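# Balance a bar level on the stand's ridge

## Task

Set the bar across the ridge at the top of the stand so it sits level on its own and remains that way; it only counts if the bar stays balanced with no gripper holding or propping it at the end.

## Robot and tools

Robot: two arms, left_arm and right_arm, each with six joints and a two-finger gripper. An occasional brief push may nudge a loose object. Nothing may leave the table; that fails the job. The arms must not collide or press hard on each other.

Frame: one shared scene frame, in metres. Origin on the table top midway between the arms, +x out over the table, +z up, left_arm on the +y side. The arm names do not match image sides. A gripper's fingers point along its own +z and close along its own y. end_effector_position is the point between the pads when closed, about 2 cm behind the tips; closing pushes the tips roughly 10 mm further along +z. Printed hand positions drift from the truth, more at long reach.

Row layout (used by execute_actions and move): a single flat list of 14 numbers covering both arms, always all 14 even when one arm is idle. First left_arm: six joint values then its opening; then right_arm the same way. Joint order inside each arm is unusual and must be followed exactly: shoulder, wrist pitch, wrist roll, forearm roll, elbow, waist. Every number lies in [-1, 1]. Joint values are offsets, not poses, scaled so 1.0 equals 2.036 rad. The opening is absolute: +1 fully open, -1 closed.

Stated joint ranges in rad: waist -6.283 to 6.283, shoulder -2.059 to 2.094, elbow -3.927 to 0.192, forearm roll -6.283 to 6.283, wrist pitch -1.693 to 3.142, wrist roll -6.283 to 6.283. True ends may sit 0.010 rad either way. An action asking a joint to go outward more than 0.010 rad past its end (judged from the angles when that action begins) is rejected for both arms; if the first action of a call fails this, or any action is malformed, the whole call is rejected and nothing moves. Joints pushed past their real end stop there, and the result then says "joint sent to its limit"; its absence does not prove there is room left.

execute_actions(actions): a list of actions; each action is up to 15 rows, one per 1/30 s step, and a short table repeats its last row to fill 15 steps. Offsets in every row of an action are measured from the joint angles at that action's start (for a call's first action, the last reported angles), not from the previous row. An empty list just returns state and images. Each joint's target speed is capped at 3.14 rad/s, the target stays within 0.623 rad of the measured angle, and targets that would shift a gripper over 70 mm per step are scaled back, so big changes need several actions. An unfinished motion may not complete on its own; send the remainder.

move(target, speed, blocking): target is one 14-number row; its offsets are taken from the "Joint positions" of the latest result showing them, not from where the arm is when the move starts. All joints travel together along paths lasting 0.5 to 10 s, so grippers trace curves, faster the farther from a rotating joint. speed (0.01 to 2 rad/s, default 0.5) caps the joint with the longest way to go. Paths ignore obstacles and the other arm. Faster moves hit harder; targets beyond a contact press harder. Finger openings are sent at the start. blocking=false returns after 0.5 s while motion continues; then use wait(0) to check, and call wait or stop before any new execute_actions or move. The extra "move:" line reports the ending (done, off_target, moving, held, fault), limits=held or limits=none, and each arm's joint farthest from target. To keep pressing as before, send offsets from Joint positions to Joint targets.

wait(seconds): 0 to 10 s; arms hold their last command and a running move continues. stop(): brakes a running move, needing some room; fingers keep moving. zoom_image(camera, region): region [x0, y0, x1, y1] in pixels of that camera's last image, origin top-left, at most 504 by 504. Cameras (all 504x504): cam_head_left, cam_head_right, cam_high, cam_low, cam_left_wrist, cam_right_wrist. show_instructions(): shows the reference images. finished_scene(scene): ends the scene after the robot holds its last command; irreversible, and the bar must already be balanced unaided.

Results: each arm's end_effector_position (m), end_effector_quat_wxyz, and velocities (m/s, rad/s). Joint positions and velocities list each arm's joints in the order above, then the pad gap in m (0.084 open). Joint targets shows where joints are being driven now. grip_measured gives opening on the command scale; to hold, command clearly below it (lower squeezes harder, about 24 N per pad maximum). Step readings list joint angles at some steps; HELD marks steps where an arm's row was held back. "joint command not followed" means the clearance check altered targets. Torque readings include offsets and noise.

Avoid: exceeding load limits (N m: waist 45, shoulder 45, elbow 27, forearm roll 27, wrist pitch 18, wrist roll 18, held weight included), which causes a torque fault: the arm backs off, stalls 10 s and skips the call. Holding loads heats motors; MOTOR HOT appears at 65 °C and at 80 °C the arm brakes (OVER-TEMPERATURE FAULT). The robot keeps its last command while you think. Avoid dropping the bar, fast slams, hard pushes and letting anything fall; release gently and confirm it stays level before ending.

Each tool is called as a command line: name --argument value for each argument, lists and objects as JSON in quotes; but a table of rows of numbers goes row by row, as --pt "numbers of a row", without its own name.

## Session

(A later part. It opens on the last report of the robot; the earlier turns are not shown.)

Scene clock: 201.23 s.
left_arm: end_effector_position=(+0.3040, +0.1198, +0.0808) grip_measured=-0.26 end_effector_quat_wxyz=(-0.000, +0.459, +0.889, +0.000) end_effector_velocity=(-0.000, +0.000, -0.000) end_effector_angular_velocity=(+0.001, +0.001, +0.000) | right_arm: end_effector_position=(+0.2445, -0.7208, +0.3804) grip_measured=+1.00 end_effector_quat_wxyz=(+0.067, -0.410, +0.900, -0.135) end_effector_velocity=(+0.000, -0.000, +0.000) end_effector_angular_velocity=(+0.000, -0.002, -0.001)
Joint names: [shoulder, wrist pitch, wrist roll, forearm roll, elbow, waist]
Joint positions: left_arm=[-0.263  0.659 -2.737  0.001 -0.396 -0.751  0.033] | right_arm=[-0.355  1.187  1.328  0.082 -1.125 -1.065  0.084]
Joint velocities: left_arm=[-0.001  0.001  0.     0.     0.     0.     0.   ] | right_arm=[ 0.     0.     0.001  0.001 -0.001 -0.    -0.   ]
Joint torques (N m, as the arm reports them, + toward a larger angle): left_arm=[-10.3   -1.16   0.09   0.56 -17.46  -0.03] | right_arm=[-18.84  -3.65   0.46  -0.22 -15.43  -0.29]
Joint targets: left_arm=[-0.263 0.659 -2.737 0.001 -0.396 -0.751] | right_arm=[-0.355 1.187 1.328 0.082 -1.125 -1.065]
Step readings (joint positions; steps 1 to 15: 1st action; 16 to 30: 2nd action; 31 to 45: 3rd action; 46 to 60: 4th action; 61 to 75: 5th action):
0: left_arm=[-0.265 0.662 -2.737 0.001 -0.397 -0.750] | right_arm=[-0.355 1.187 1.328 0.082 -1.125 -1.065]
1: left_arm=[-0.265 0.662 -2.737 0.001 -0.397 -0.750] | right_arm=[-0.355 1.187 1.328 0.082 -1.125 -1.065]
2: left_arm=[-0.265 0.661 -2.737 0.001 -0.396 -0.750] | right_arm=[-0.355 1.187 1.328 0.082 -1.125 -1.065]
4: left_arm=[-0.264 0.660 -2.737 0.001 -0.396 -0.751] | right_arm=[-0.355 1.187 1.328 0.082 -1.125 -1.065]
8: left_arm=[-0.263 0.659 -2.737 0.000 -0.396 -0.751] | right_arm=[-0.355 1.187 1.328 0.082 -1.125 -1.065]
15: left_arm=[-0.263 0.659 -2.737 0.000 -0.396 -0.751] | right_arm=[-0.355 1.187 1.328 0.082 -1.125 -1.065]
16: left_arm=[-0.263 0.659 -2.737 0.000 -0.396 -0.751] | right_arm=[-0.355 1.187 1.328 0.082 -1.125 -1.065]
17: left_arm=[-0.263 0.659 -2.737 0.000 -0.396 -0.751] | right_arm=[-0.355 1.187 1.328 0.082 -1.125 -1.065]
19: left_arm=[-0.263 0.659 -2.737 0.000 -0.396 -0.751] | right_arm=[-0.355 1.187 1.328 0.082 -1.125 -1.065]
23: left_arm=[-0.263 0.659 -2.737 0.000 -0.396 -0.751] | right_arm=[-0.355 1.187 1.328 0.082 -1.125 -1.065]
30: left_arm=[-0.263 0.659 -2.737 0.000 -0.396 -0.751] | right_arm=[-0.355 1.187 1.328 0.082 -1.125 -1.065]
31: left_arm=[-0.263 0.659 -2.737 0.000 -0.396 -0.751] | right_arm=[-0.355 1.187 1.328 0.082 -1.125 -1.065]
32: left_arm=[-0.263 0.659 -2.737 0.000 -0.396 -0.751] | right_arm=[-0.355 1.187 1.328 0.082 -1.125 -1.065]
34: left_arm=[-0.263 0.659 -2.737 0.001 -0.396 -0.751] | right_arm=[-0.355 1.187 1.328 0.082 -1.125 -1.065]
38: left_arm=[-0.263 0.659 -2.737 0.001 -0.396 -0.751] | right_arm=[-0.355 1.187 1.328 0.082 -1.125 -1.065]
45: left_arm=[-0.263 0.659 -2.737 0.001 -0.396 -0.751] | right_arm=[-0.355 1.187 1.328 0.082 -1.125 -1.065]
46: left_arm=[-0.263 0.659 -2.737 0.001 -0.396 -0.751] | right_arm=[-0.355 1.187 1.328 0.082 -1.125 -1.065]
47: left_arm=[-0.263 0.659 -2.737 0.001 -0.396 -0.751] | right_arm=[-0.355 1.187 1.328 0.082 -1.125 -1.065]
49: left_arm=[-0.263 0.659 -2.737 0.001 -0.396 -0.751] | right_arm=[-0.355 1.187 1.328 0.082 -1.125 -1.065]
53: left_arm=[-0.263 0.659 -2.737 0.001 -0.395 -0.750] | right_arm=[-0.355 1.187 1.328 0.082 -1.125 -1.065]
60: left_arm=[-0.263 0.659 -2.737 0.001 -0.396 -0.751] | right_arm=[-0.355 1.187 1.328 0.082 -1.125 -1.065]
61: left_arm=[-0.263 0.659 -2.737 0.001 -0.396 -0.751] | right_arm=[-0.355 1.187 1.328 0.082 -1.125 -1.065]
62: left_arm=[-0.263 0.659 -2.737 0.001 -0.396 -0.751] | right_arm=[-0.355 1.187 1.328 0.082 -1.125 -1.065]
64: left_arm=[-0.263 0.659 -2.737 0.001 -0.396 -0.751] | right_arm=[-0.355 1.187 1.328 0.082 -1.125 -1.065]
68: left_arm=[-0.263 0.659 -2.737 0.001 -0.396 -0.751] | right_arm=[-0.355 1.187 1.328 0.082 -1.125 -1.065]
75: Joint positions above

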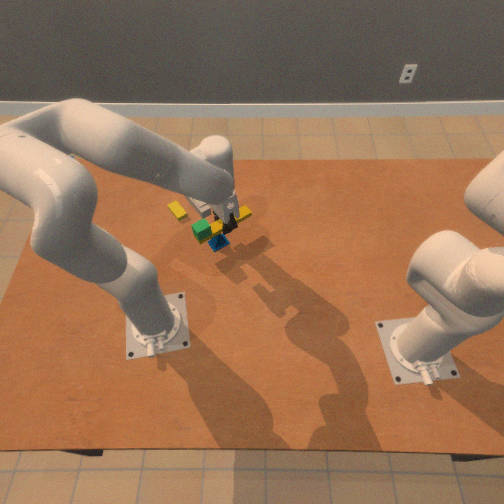

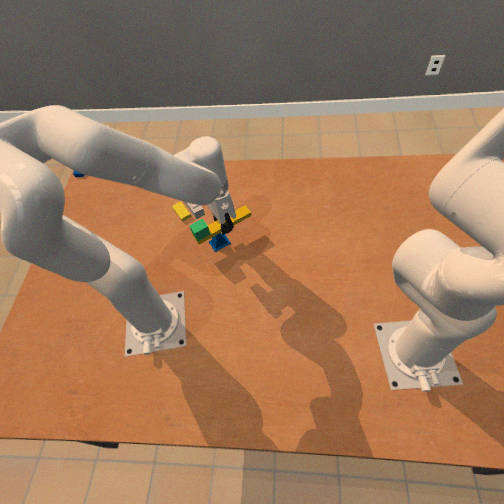

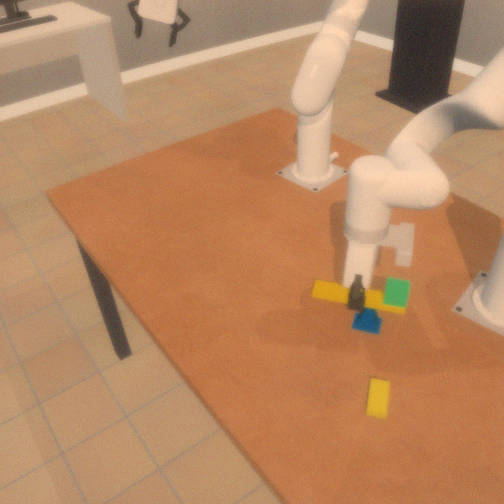

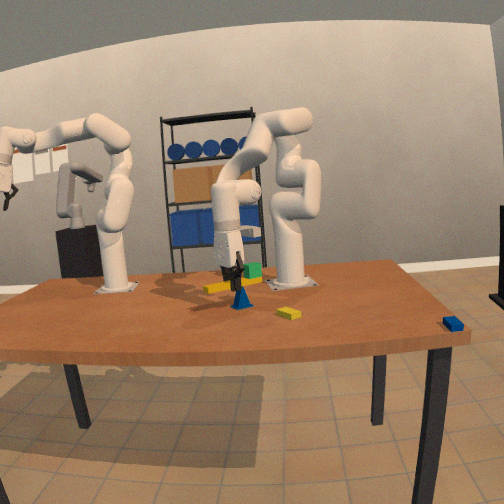

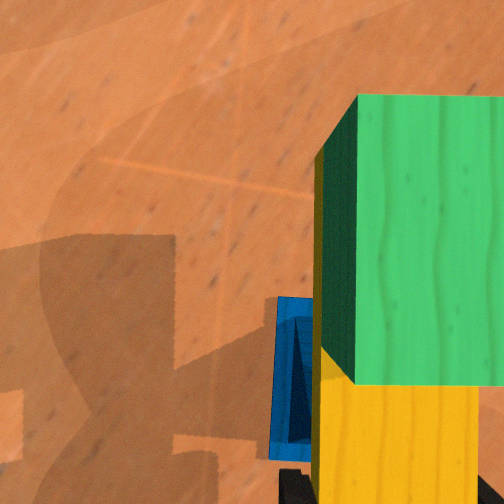

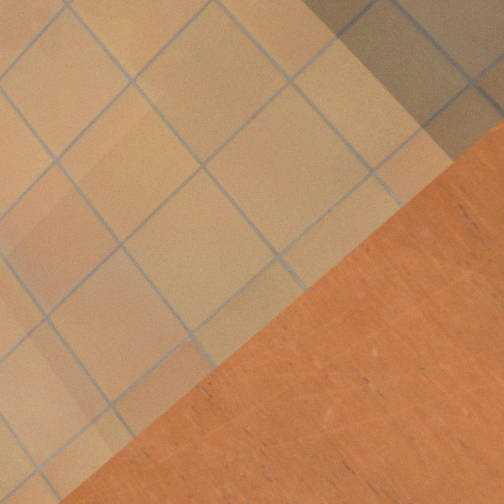

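Level. Release.

execute_actions --actions '[[[0,0,0,0,0,0,-0.232,0,0,0,0,0,0,1]],[[0,0,0,0,0,0,-0.2,0,0,0,0,0,0,1]],[[0,0,0,0,0,0,0.6,0,0,0,0,0,0,1]]]'

move --target '[-0.08,0.12,0,0,-0.04,0,0.6,0,0,0,0,0,0,1]' --speed 0.3

wait --seconds 4

Scene clock: 214.07 s.
left_arm: end_effector_position=(+0.3040, +0.1198, +0.0807) grip_measured=+0.59 end_effector_quat_wxyz=(-0.000, +0.459, +0.889, +0.000) end_effector_velocity=(-0.000, +0.000, -0.000) end_effector_angular_velocity=(+0.000, +0.000, -0.000) | right_arm: end_effector_position=(+0.2445, -0.7208, +0.3804) grip_measured=+1.00 end_effector_quat_wxyz=(+0.067, -0.410, +0.900, -0.135) end_effector_velocity=(+0.000, +0.000, +0.000) end_effector_angular_velocity=(+0.000, -0.001, -0.000)
Joint names: [shoulder, wrist pitch, wrist roll, forearm roll, elbow, waist]
Joint positions: left_arm=[-0.263  0.659 -2.737  0.001 -0.396 -0.751  0.069] | right_arm=[-0.355  1.187  1.328  0.082 -1.125 -1.065  0.084]
Joint velocities: left_arm=[ 0.001 -0.     0.     0.     0.    -0.     0.001] | right_arm=[-0.001 -0.     0.     0.001  0.     0.     0.   ]
Joint torques (N m, as the arm reports them, + toward a larger angle): left_arm=[-10.36  -1.14   0.15   0.6  -17.51  -0.21] | right_arm=[-19.    -3.64   0.53  -0.1  -15.48  -0.18]
Joint targets: left_arm=[-0.263 0.659 -2.737 0.001 -0.396 -0.751] | right_arm=[-0.355 1.187 1.328 0.082 -1.125 -1.065]
Step readings (joint positions; steps 1 to 15: 1st action; 16 to 30: 2nd action; 31 to 45: 3rd action):
0: left_arm=[-0.263 0.659 -2.737 0.001 -0.396 -0.751] | right_arm=[-0.355 1.187 1.328 0.082 -1.125 -1.065]
1: left_arm=[-0.263 0.659 -2.737 0.001 -0.396 -0.751] | right_arm=[-0.355 1.187 1.328 0.082 -1.125 -1.065]
2: left_arm=[-0.263 0.659 -2.737 0.001 -0.396 -0.751] | right_arm=[-0.355 1.187 1.328 0.082 -1.125 -1.065]
4: left_arm=[-0.263 0.659 -2.737 0.001 -0.396 -0.751] | right_arm=[-0.355 1.187 1.328 0.082 -1.125 -1.065]
8: left_arm=[-0.263 0.659 -2.737 0.001 -0.396 -0.751] | right_arm=[-0.355 1.187 1.328 0.082 -1.125 -1.065]
15: left_arm=[-0.263 0.659 -2.737 0.001 -0.396 -0.751] | right_arm=[-0.355 1.187 1.328 0.082 -1.125 -1.065]
16: left_arm=[-0.263 0.659 -2.737 0.001 -0.396 -0.751] | right_arm=[-0.355 1.187 1.328 0.082 -1.125 -1.065]
17: left_arm=[-0.263 0.659 -2.737 0.001 -0.396 -0.751] | right_arm=[-0.355 1.187 1.328 0.082 -1.125 -1.065]
19: left_arm=[-0.263 0.659 -2.737 0.001 -0.396 -0.751] | right_arm=[-0.355 1.187 1.328 0.082 -1.125 -1.065]
23: left_arm=[-0.263 0.659 -2.737 0.001 -0.396 -0.751] | right_arm=[-0.355 1.187 1.328 0.082 -1.125 -1.065]
30: left_arm=[-0.263 0.659 -2.737 0.001 -0.396 -0.751] | right_arm=[-0.355 1.187 1.328 0.082 -1.125 -1.065]
31: left_arm=[-0.263 0.659 -2.737 0.001 -0.396 -0.751] | right_arm=[-0.355 1.187 1.328 0.082 -1.125 -1.065]
32: left_arm=[-0.263 0.659 -2.737 0.001 -0.396 -0.751] | right_arm=[-0.355 1.187 1.328 0.082 -1.125 -1.065]
34: left_arm=[-0.263 0.659 -2.737 0.001 -0.396 -0.751] | right_arm=[-0.355 1.187 1.328 0.082 -1.125 -1.065]
38: left_arm=[-0.263 0.659 -2.737 0.001 -0.396 -0.751] | right_arm=[-0.355 1.187 1.328 0.082 -1.125 -1.065]
45: Joint positions above

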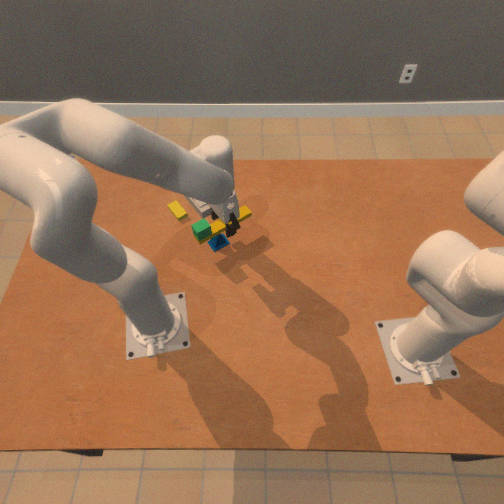

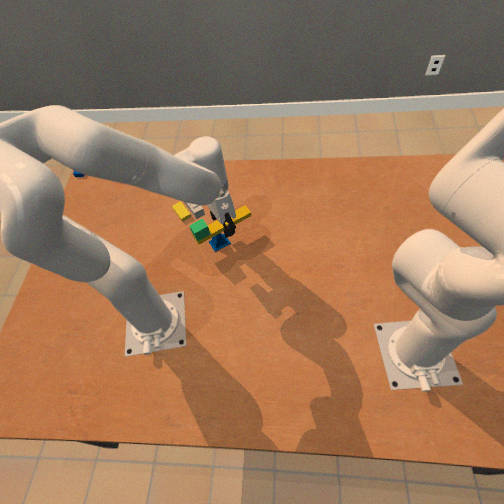

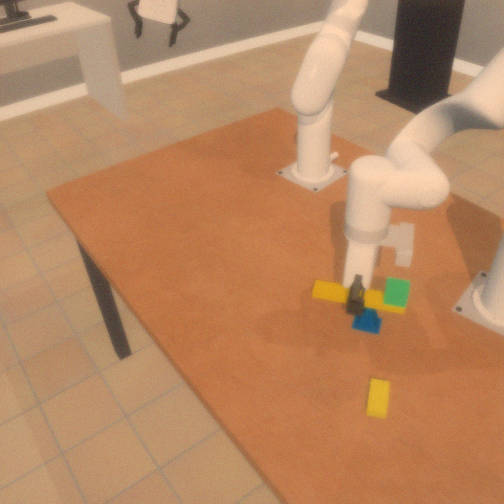

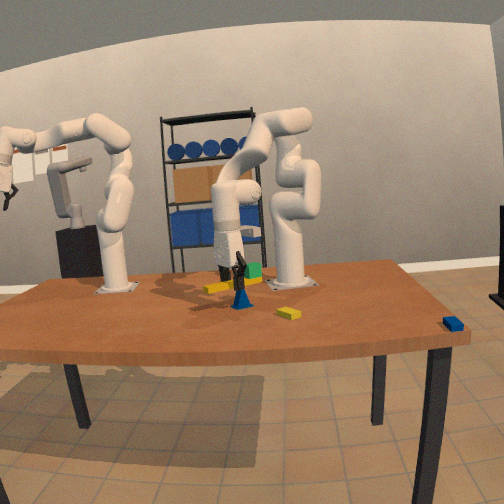

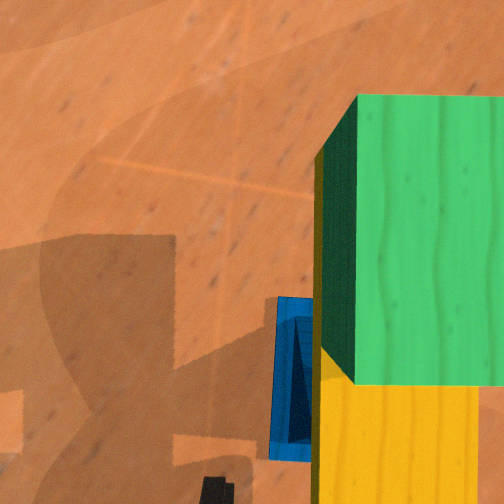

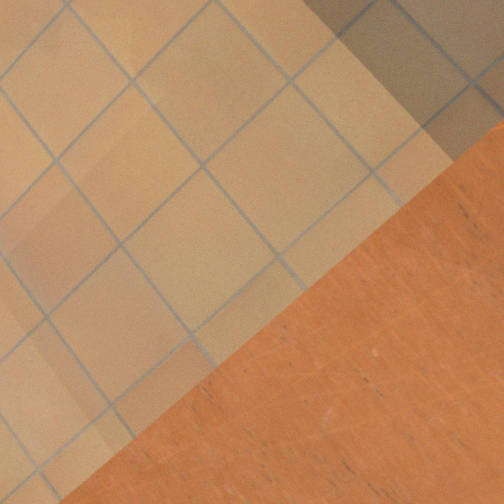

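Scene clock: 215.43 s.
left_arm: end_effector_position=(+0.3035, +0.1202, +0.1453) grip_measured=+0.59 end_effector_quat_wxyz=(-0.000, +0.459, +0.889, +0.000) end_effector_velocity=(+0.001, -0.000, +0.001) end_effector_angular_velocity=(-0.001, -0.003, -0.001) | right_arm: end_effector_position=(+0.2445, -0.7208, +0.3804) grip_measured=+1.00 end_effector_quat_wxyz=(+0.067, -0.410, +0.900, -0.135) end_effector_velocity=(-0.000, +0.000, -0.000) end_effector_angular_velocity=(-0.001, +0.001, +0.001)
Joint names: [shoulder, wrist pitch, wrist roll, forearm roll, elbow, waist]
Joint positions: left_arm=[-0.426  0.903 -2.737  0.001 -0.477 -0.751  0.069] | right_arm=[-0.355  1.187  1.328  0.082 -1.125 -1.065  0.084]
Joint velocities: left_arm=[-0.002  0.002  0.     0.001 -0.002 -0.     0.   ] | right_arm=[-0.001  0.    -0.001 -0.001  0.001  0.001  0.   ]
Joint torques (N m, as the arm reports them, + toward a larger angle): left_arm=[ -9.31  -1.06   0.12   0.57 -19.67   0.  ] | right_arm=[-18.89  -3.59   0.47  -0.17 -15.49   0.  ]
Joint targets: left_arm=[-0.426 0.903 -2.737 0.001 -0.477 -0.751] | right_arm=[-0.355 1.187 1.328 0.082 -1.125 -1.065]
move: done; limits=none; left_arm: farthest joint: the waist, 0.000 radians from its target (0.000 radians at the start); right_arm: farthest joint: the waist, 0.000 radians from its target (0.000 radians at the start)

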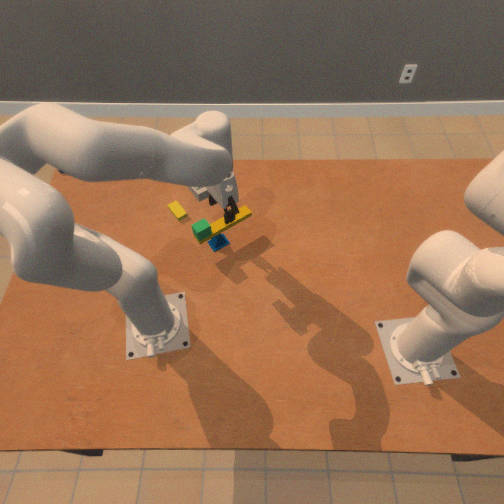

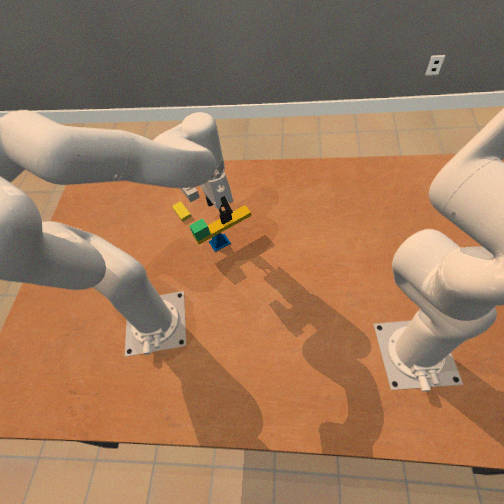

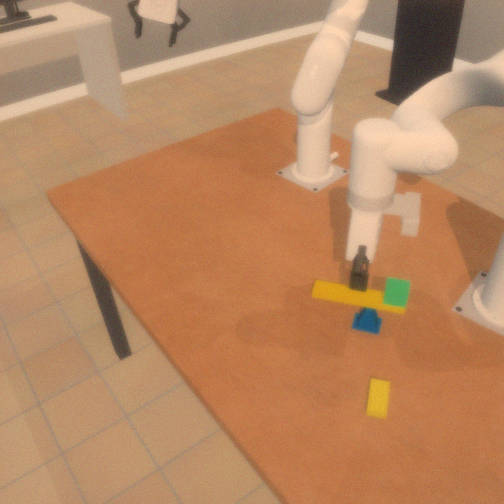

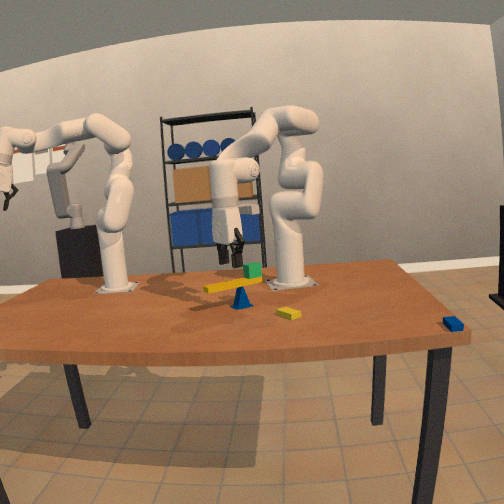

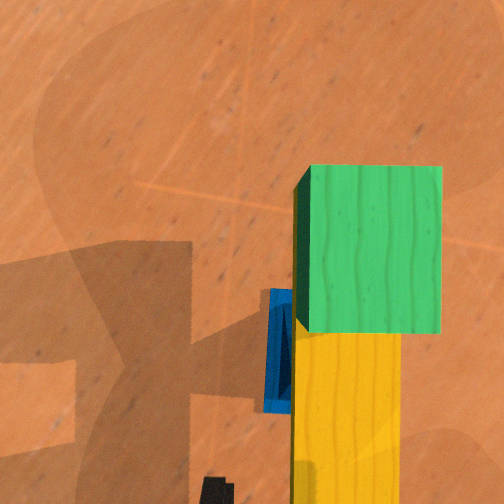

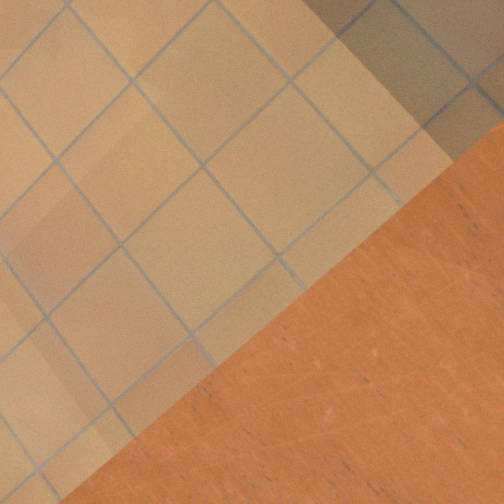

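Scene clock: 219.43 s.
left_arm: end_effector_position=(+0.3035, +0.1201, +0.1455) grip_measured=+0.59 end_effector_quat_wxyz=(-0.000, +0.459, +0.889, +0.000) end_effector_velocity=(-0.000, +0.000, -0.000) end_effector_angular_velocity=(+0.000, +0.000, +0.000) | right_arm: end_effector_position=(+0.2445, -0.7208, +0.3804) grip_measured=+1.00 end_effector_quat_wxyz=(+0.067, -0.410, +0.900, -0.135) end_effector_velocity=(+0.001, +0.000, -0.001) end_effector_angular_velocity=(+0.002, +0.001, +0.001)
Joint names: [shoulder, wrist pitch, wrist roll, forearm roll, elbow, waist]
Joint positions: left_arm=[-0.426  0.903 -2.737  0.001 -0.477 -0.751  0.069] | right_arm=[-0.355  1.187  1.328  0.082 -1.125 -1.065  0.084]
Joint velocities: left_arm=[-0.001  0.    -0.     0.     0.001  0.     0.   ] | right_arm=[ 0.001  0.     0.001  0.     0.     0.001 -0.   ]
Joint torques (N m, as the arm reports them, + toward a larger angle): left_arm=[ -9.06  -1.22   0.14   0.5  -19.76  -0.14] | right_arm=[-19.06  -3.68   0.46   0.02 -15.35  -0.26]
Joint targets: left_arm=[-0.426 0.903 -2.737 0.001 -0.477 -0.751] | right_arm=[-0.355 1.187 1.328 0.082 -1.125 -1.065]
wait: 4.00 s; at rest by 0.17 s

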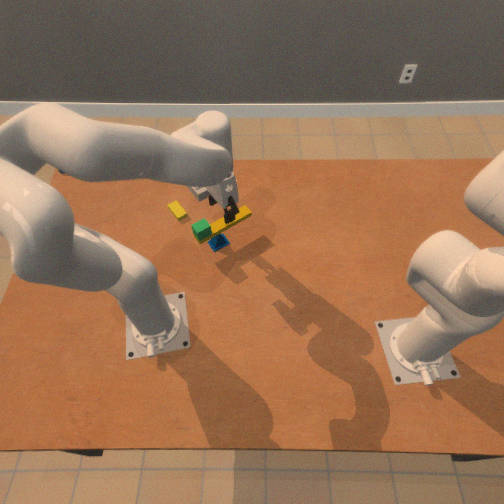

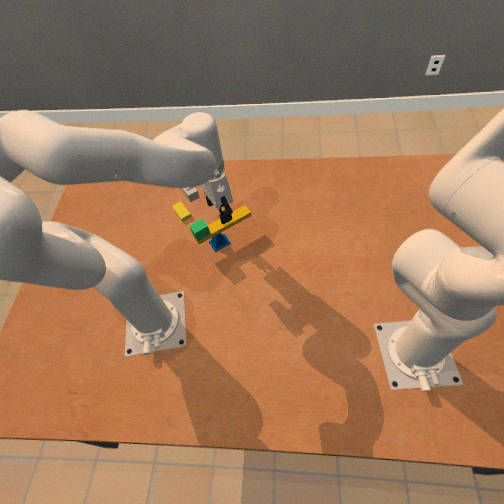

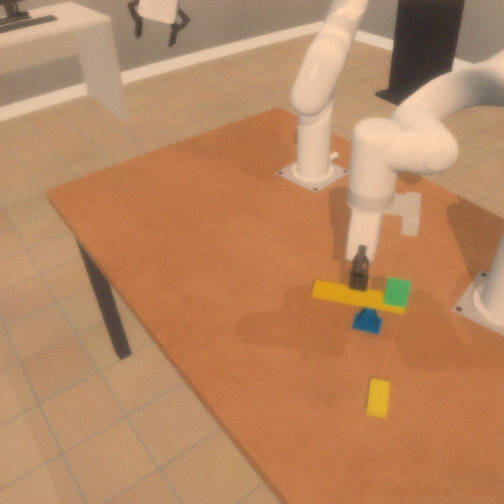

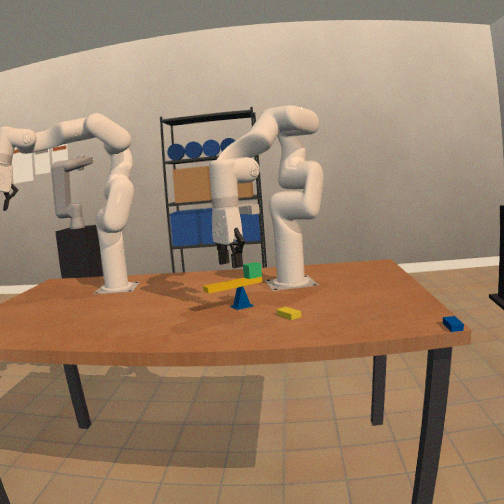

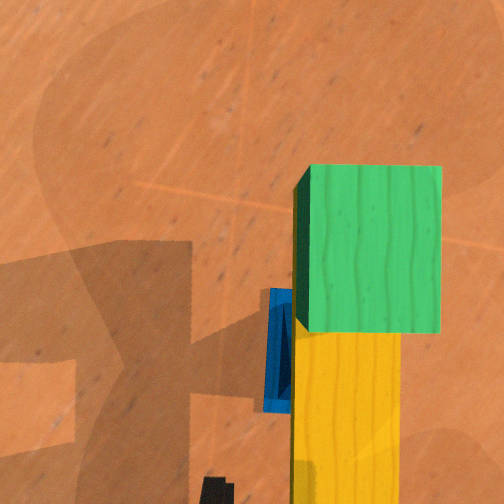

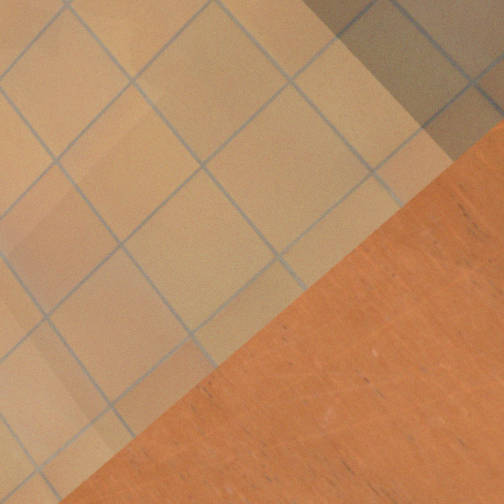

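finished_scene --scene 2

The scene is finished: the task was done.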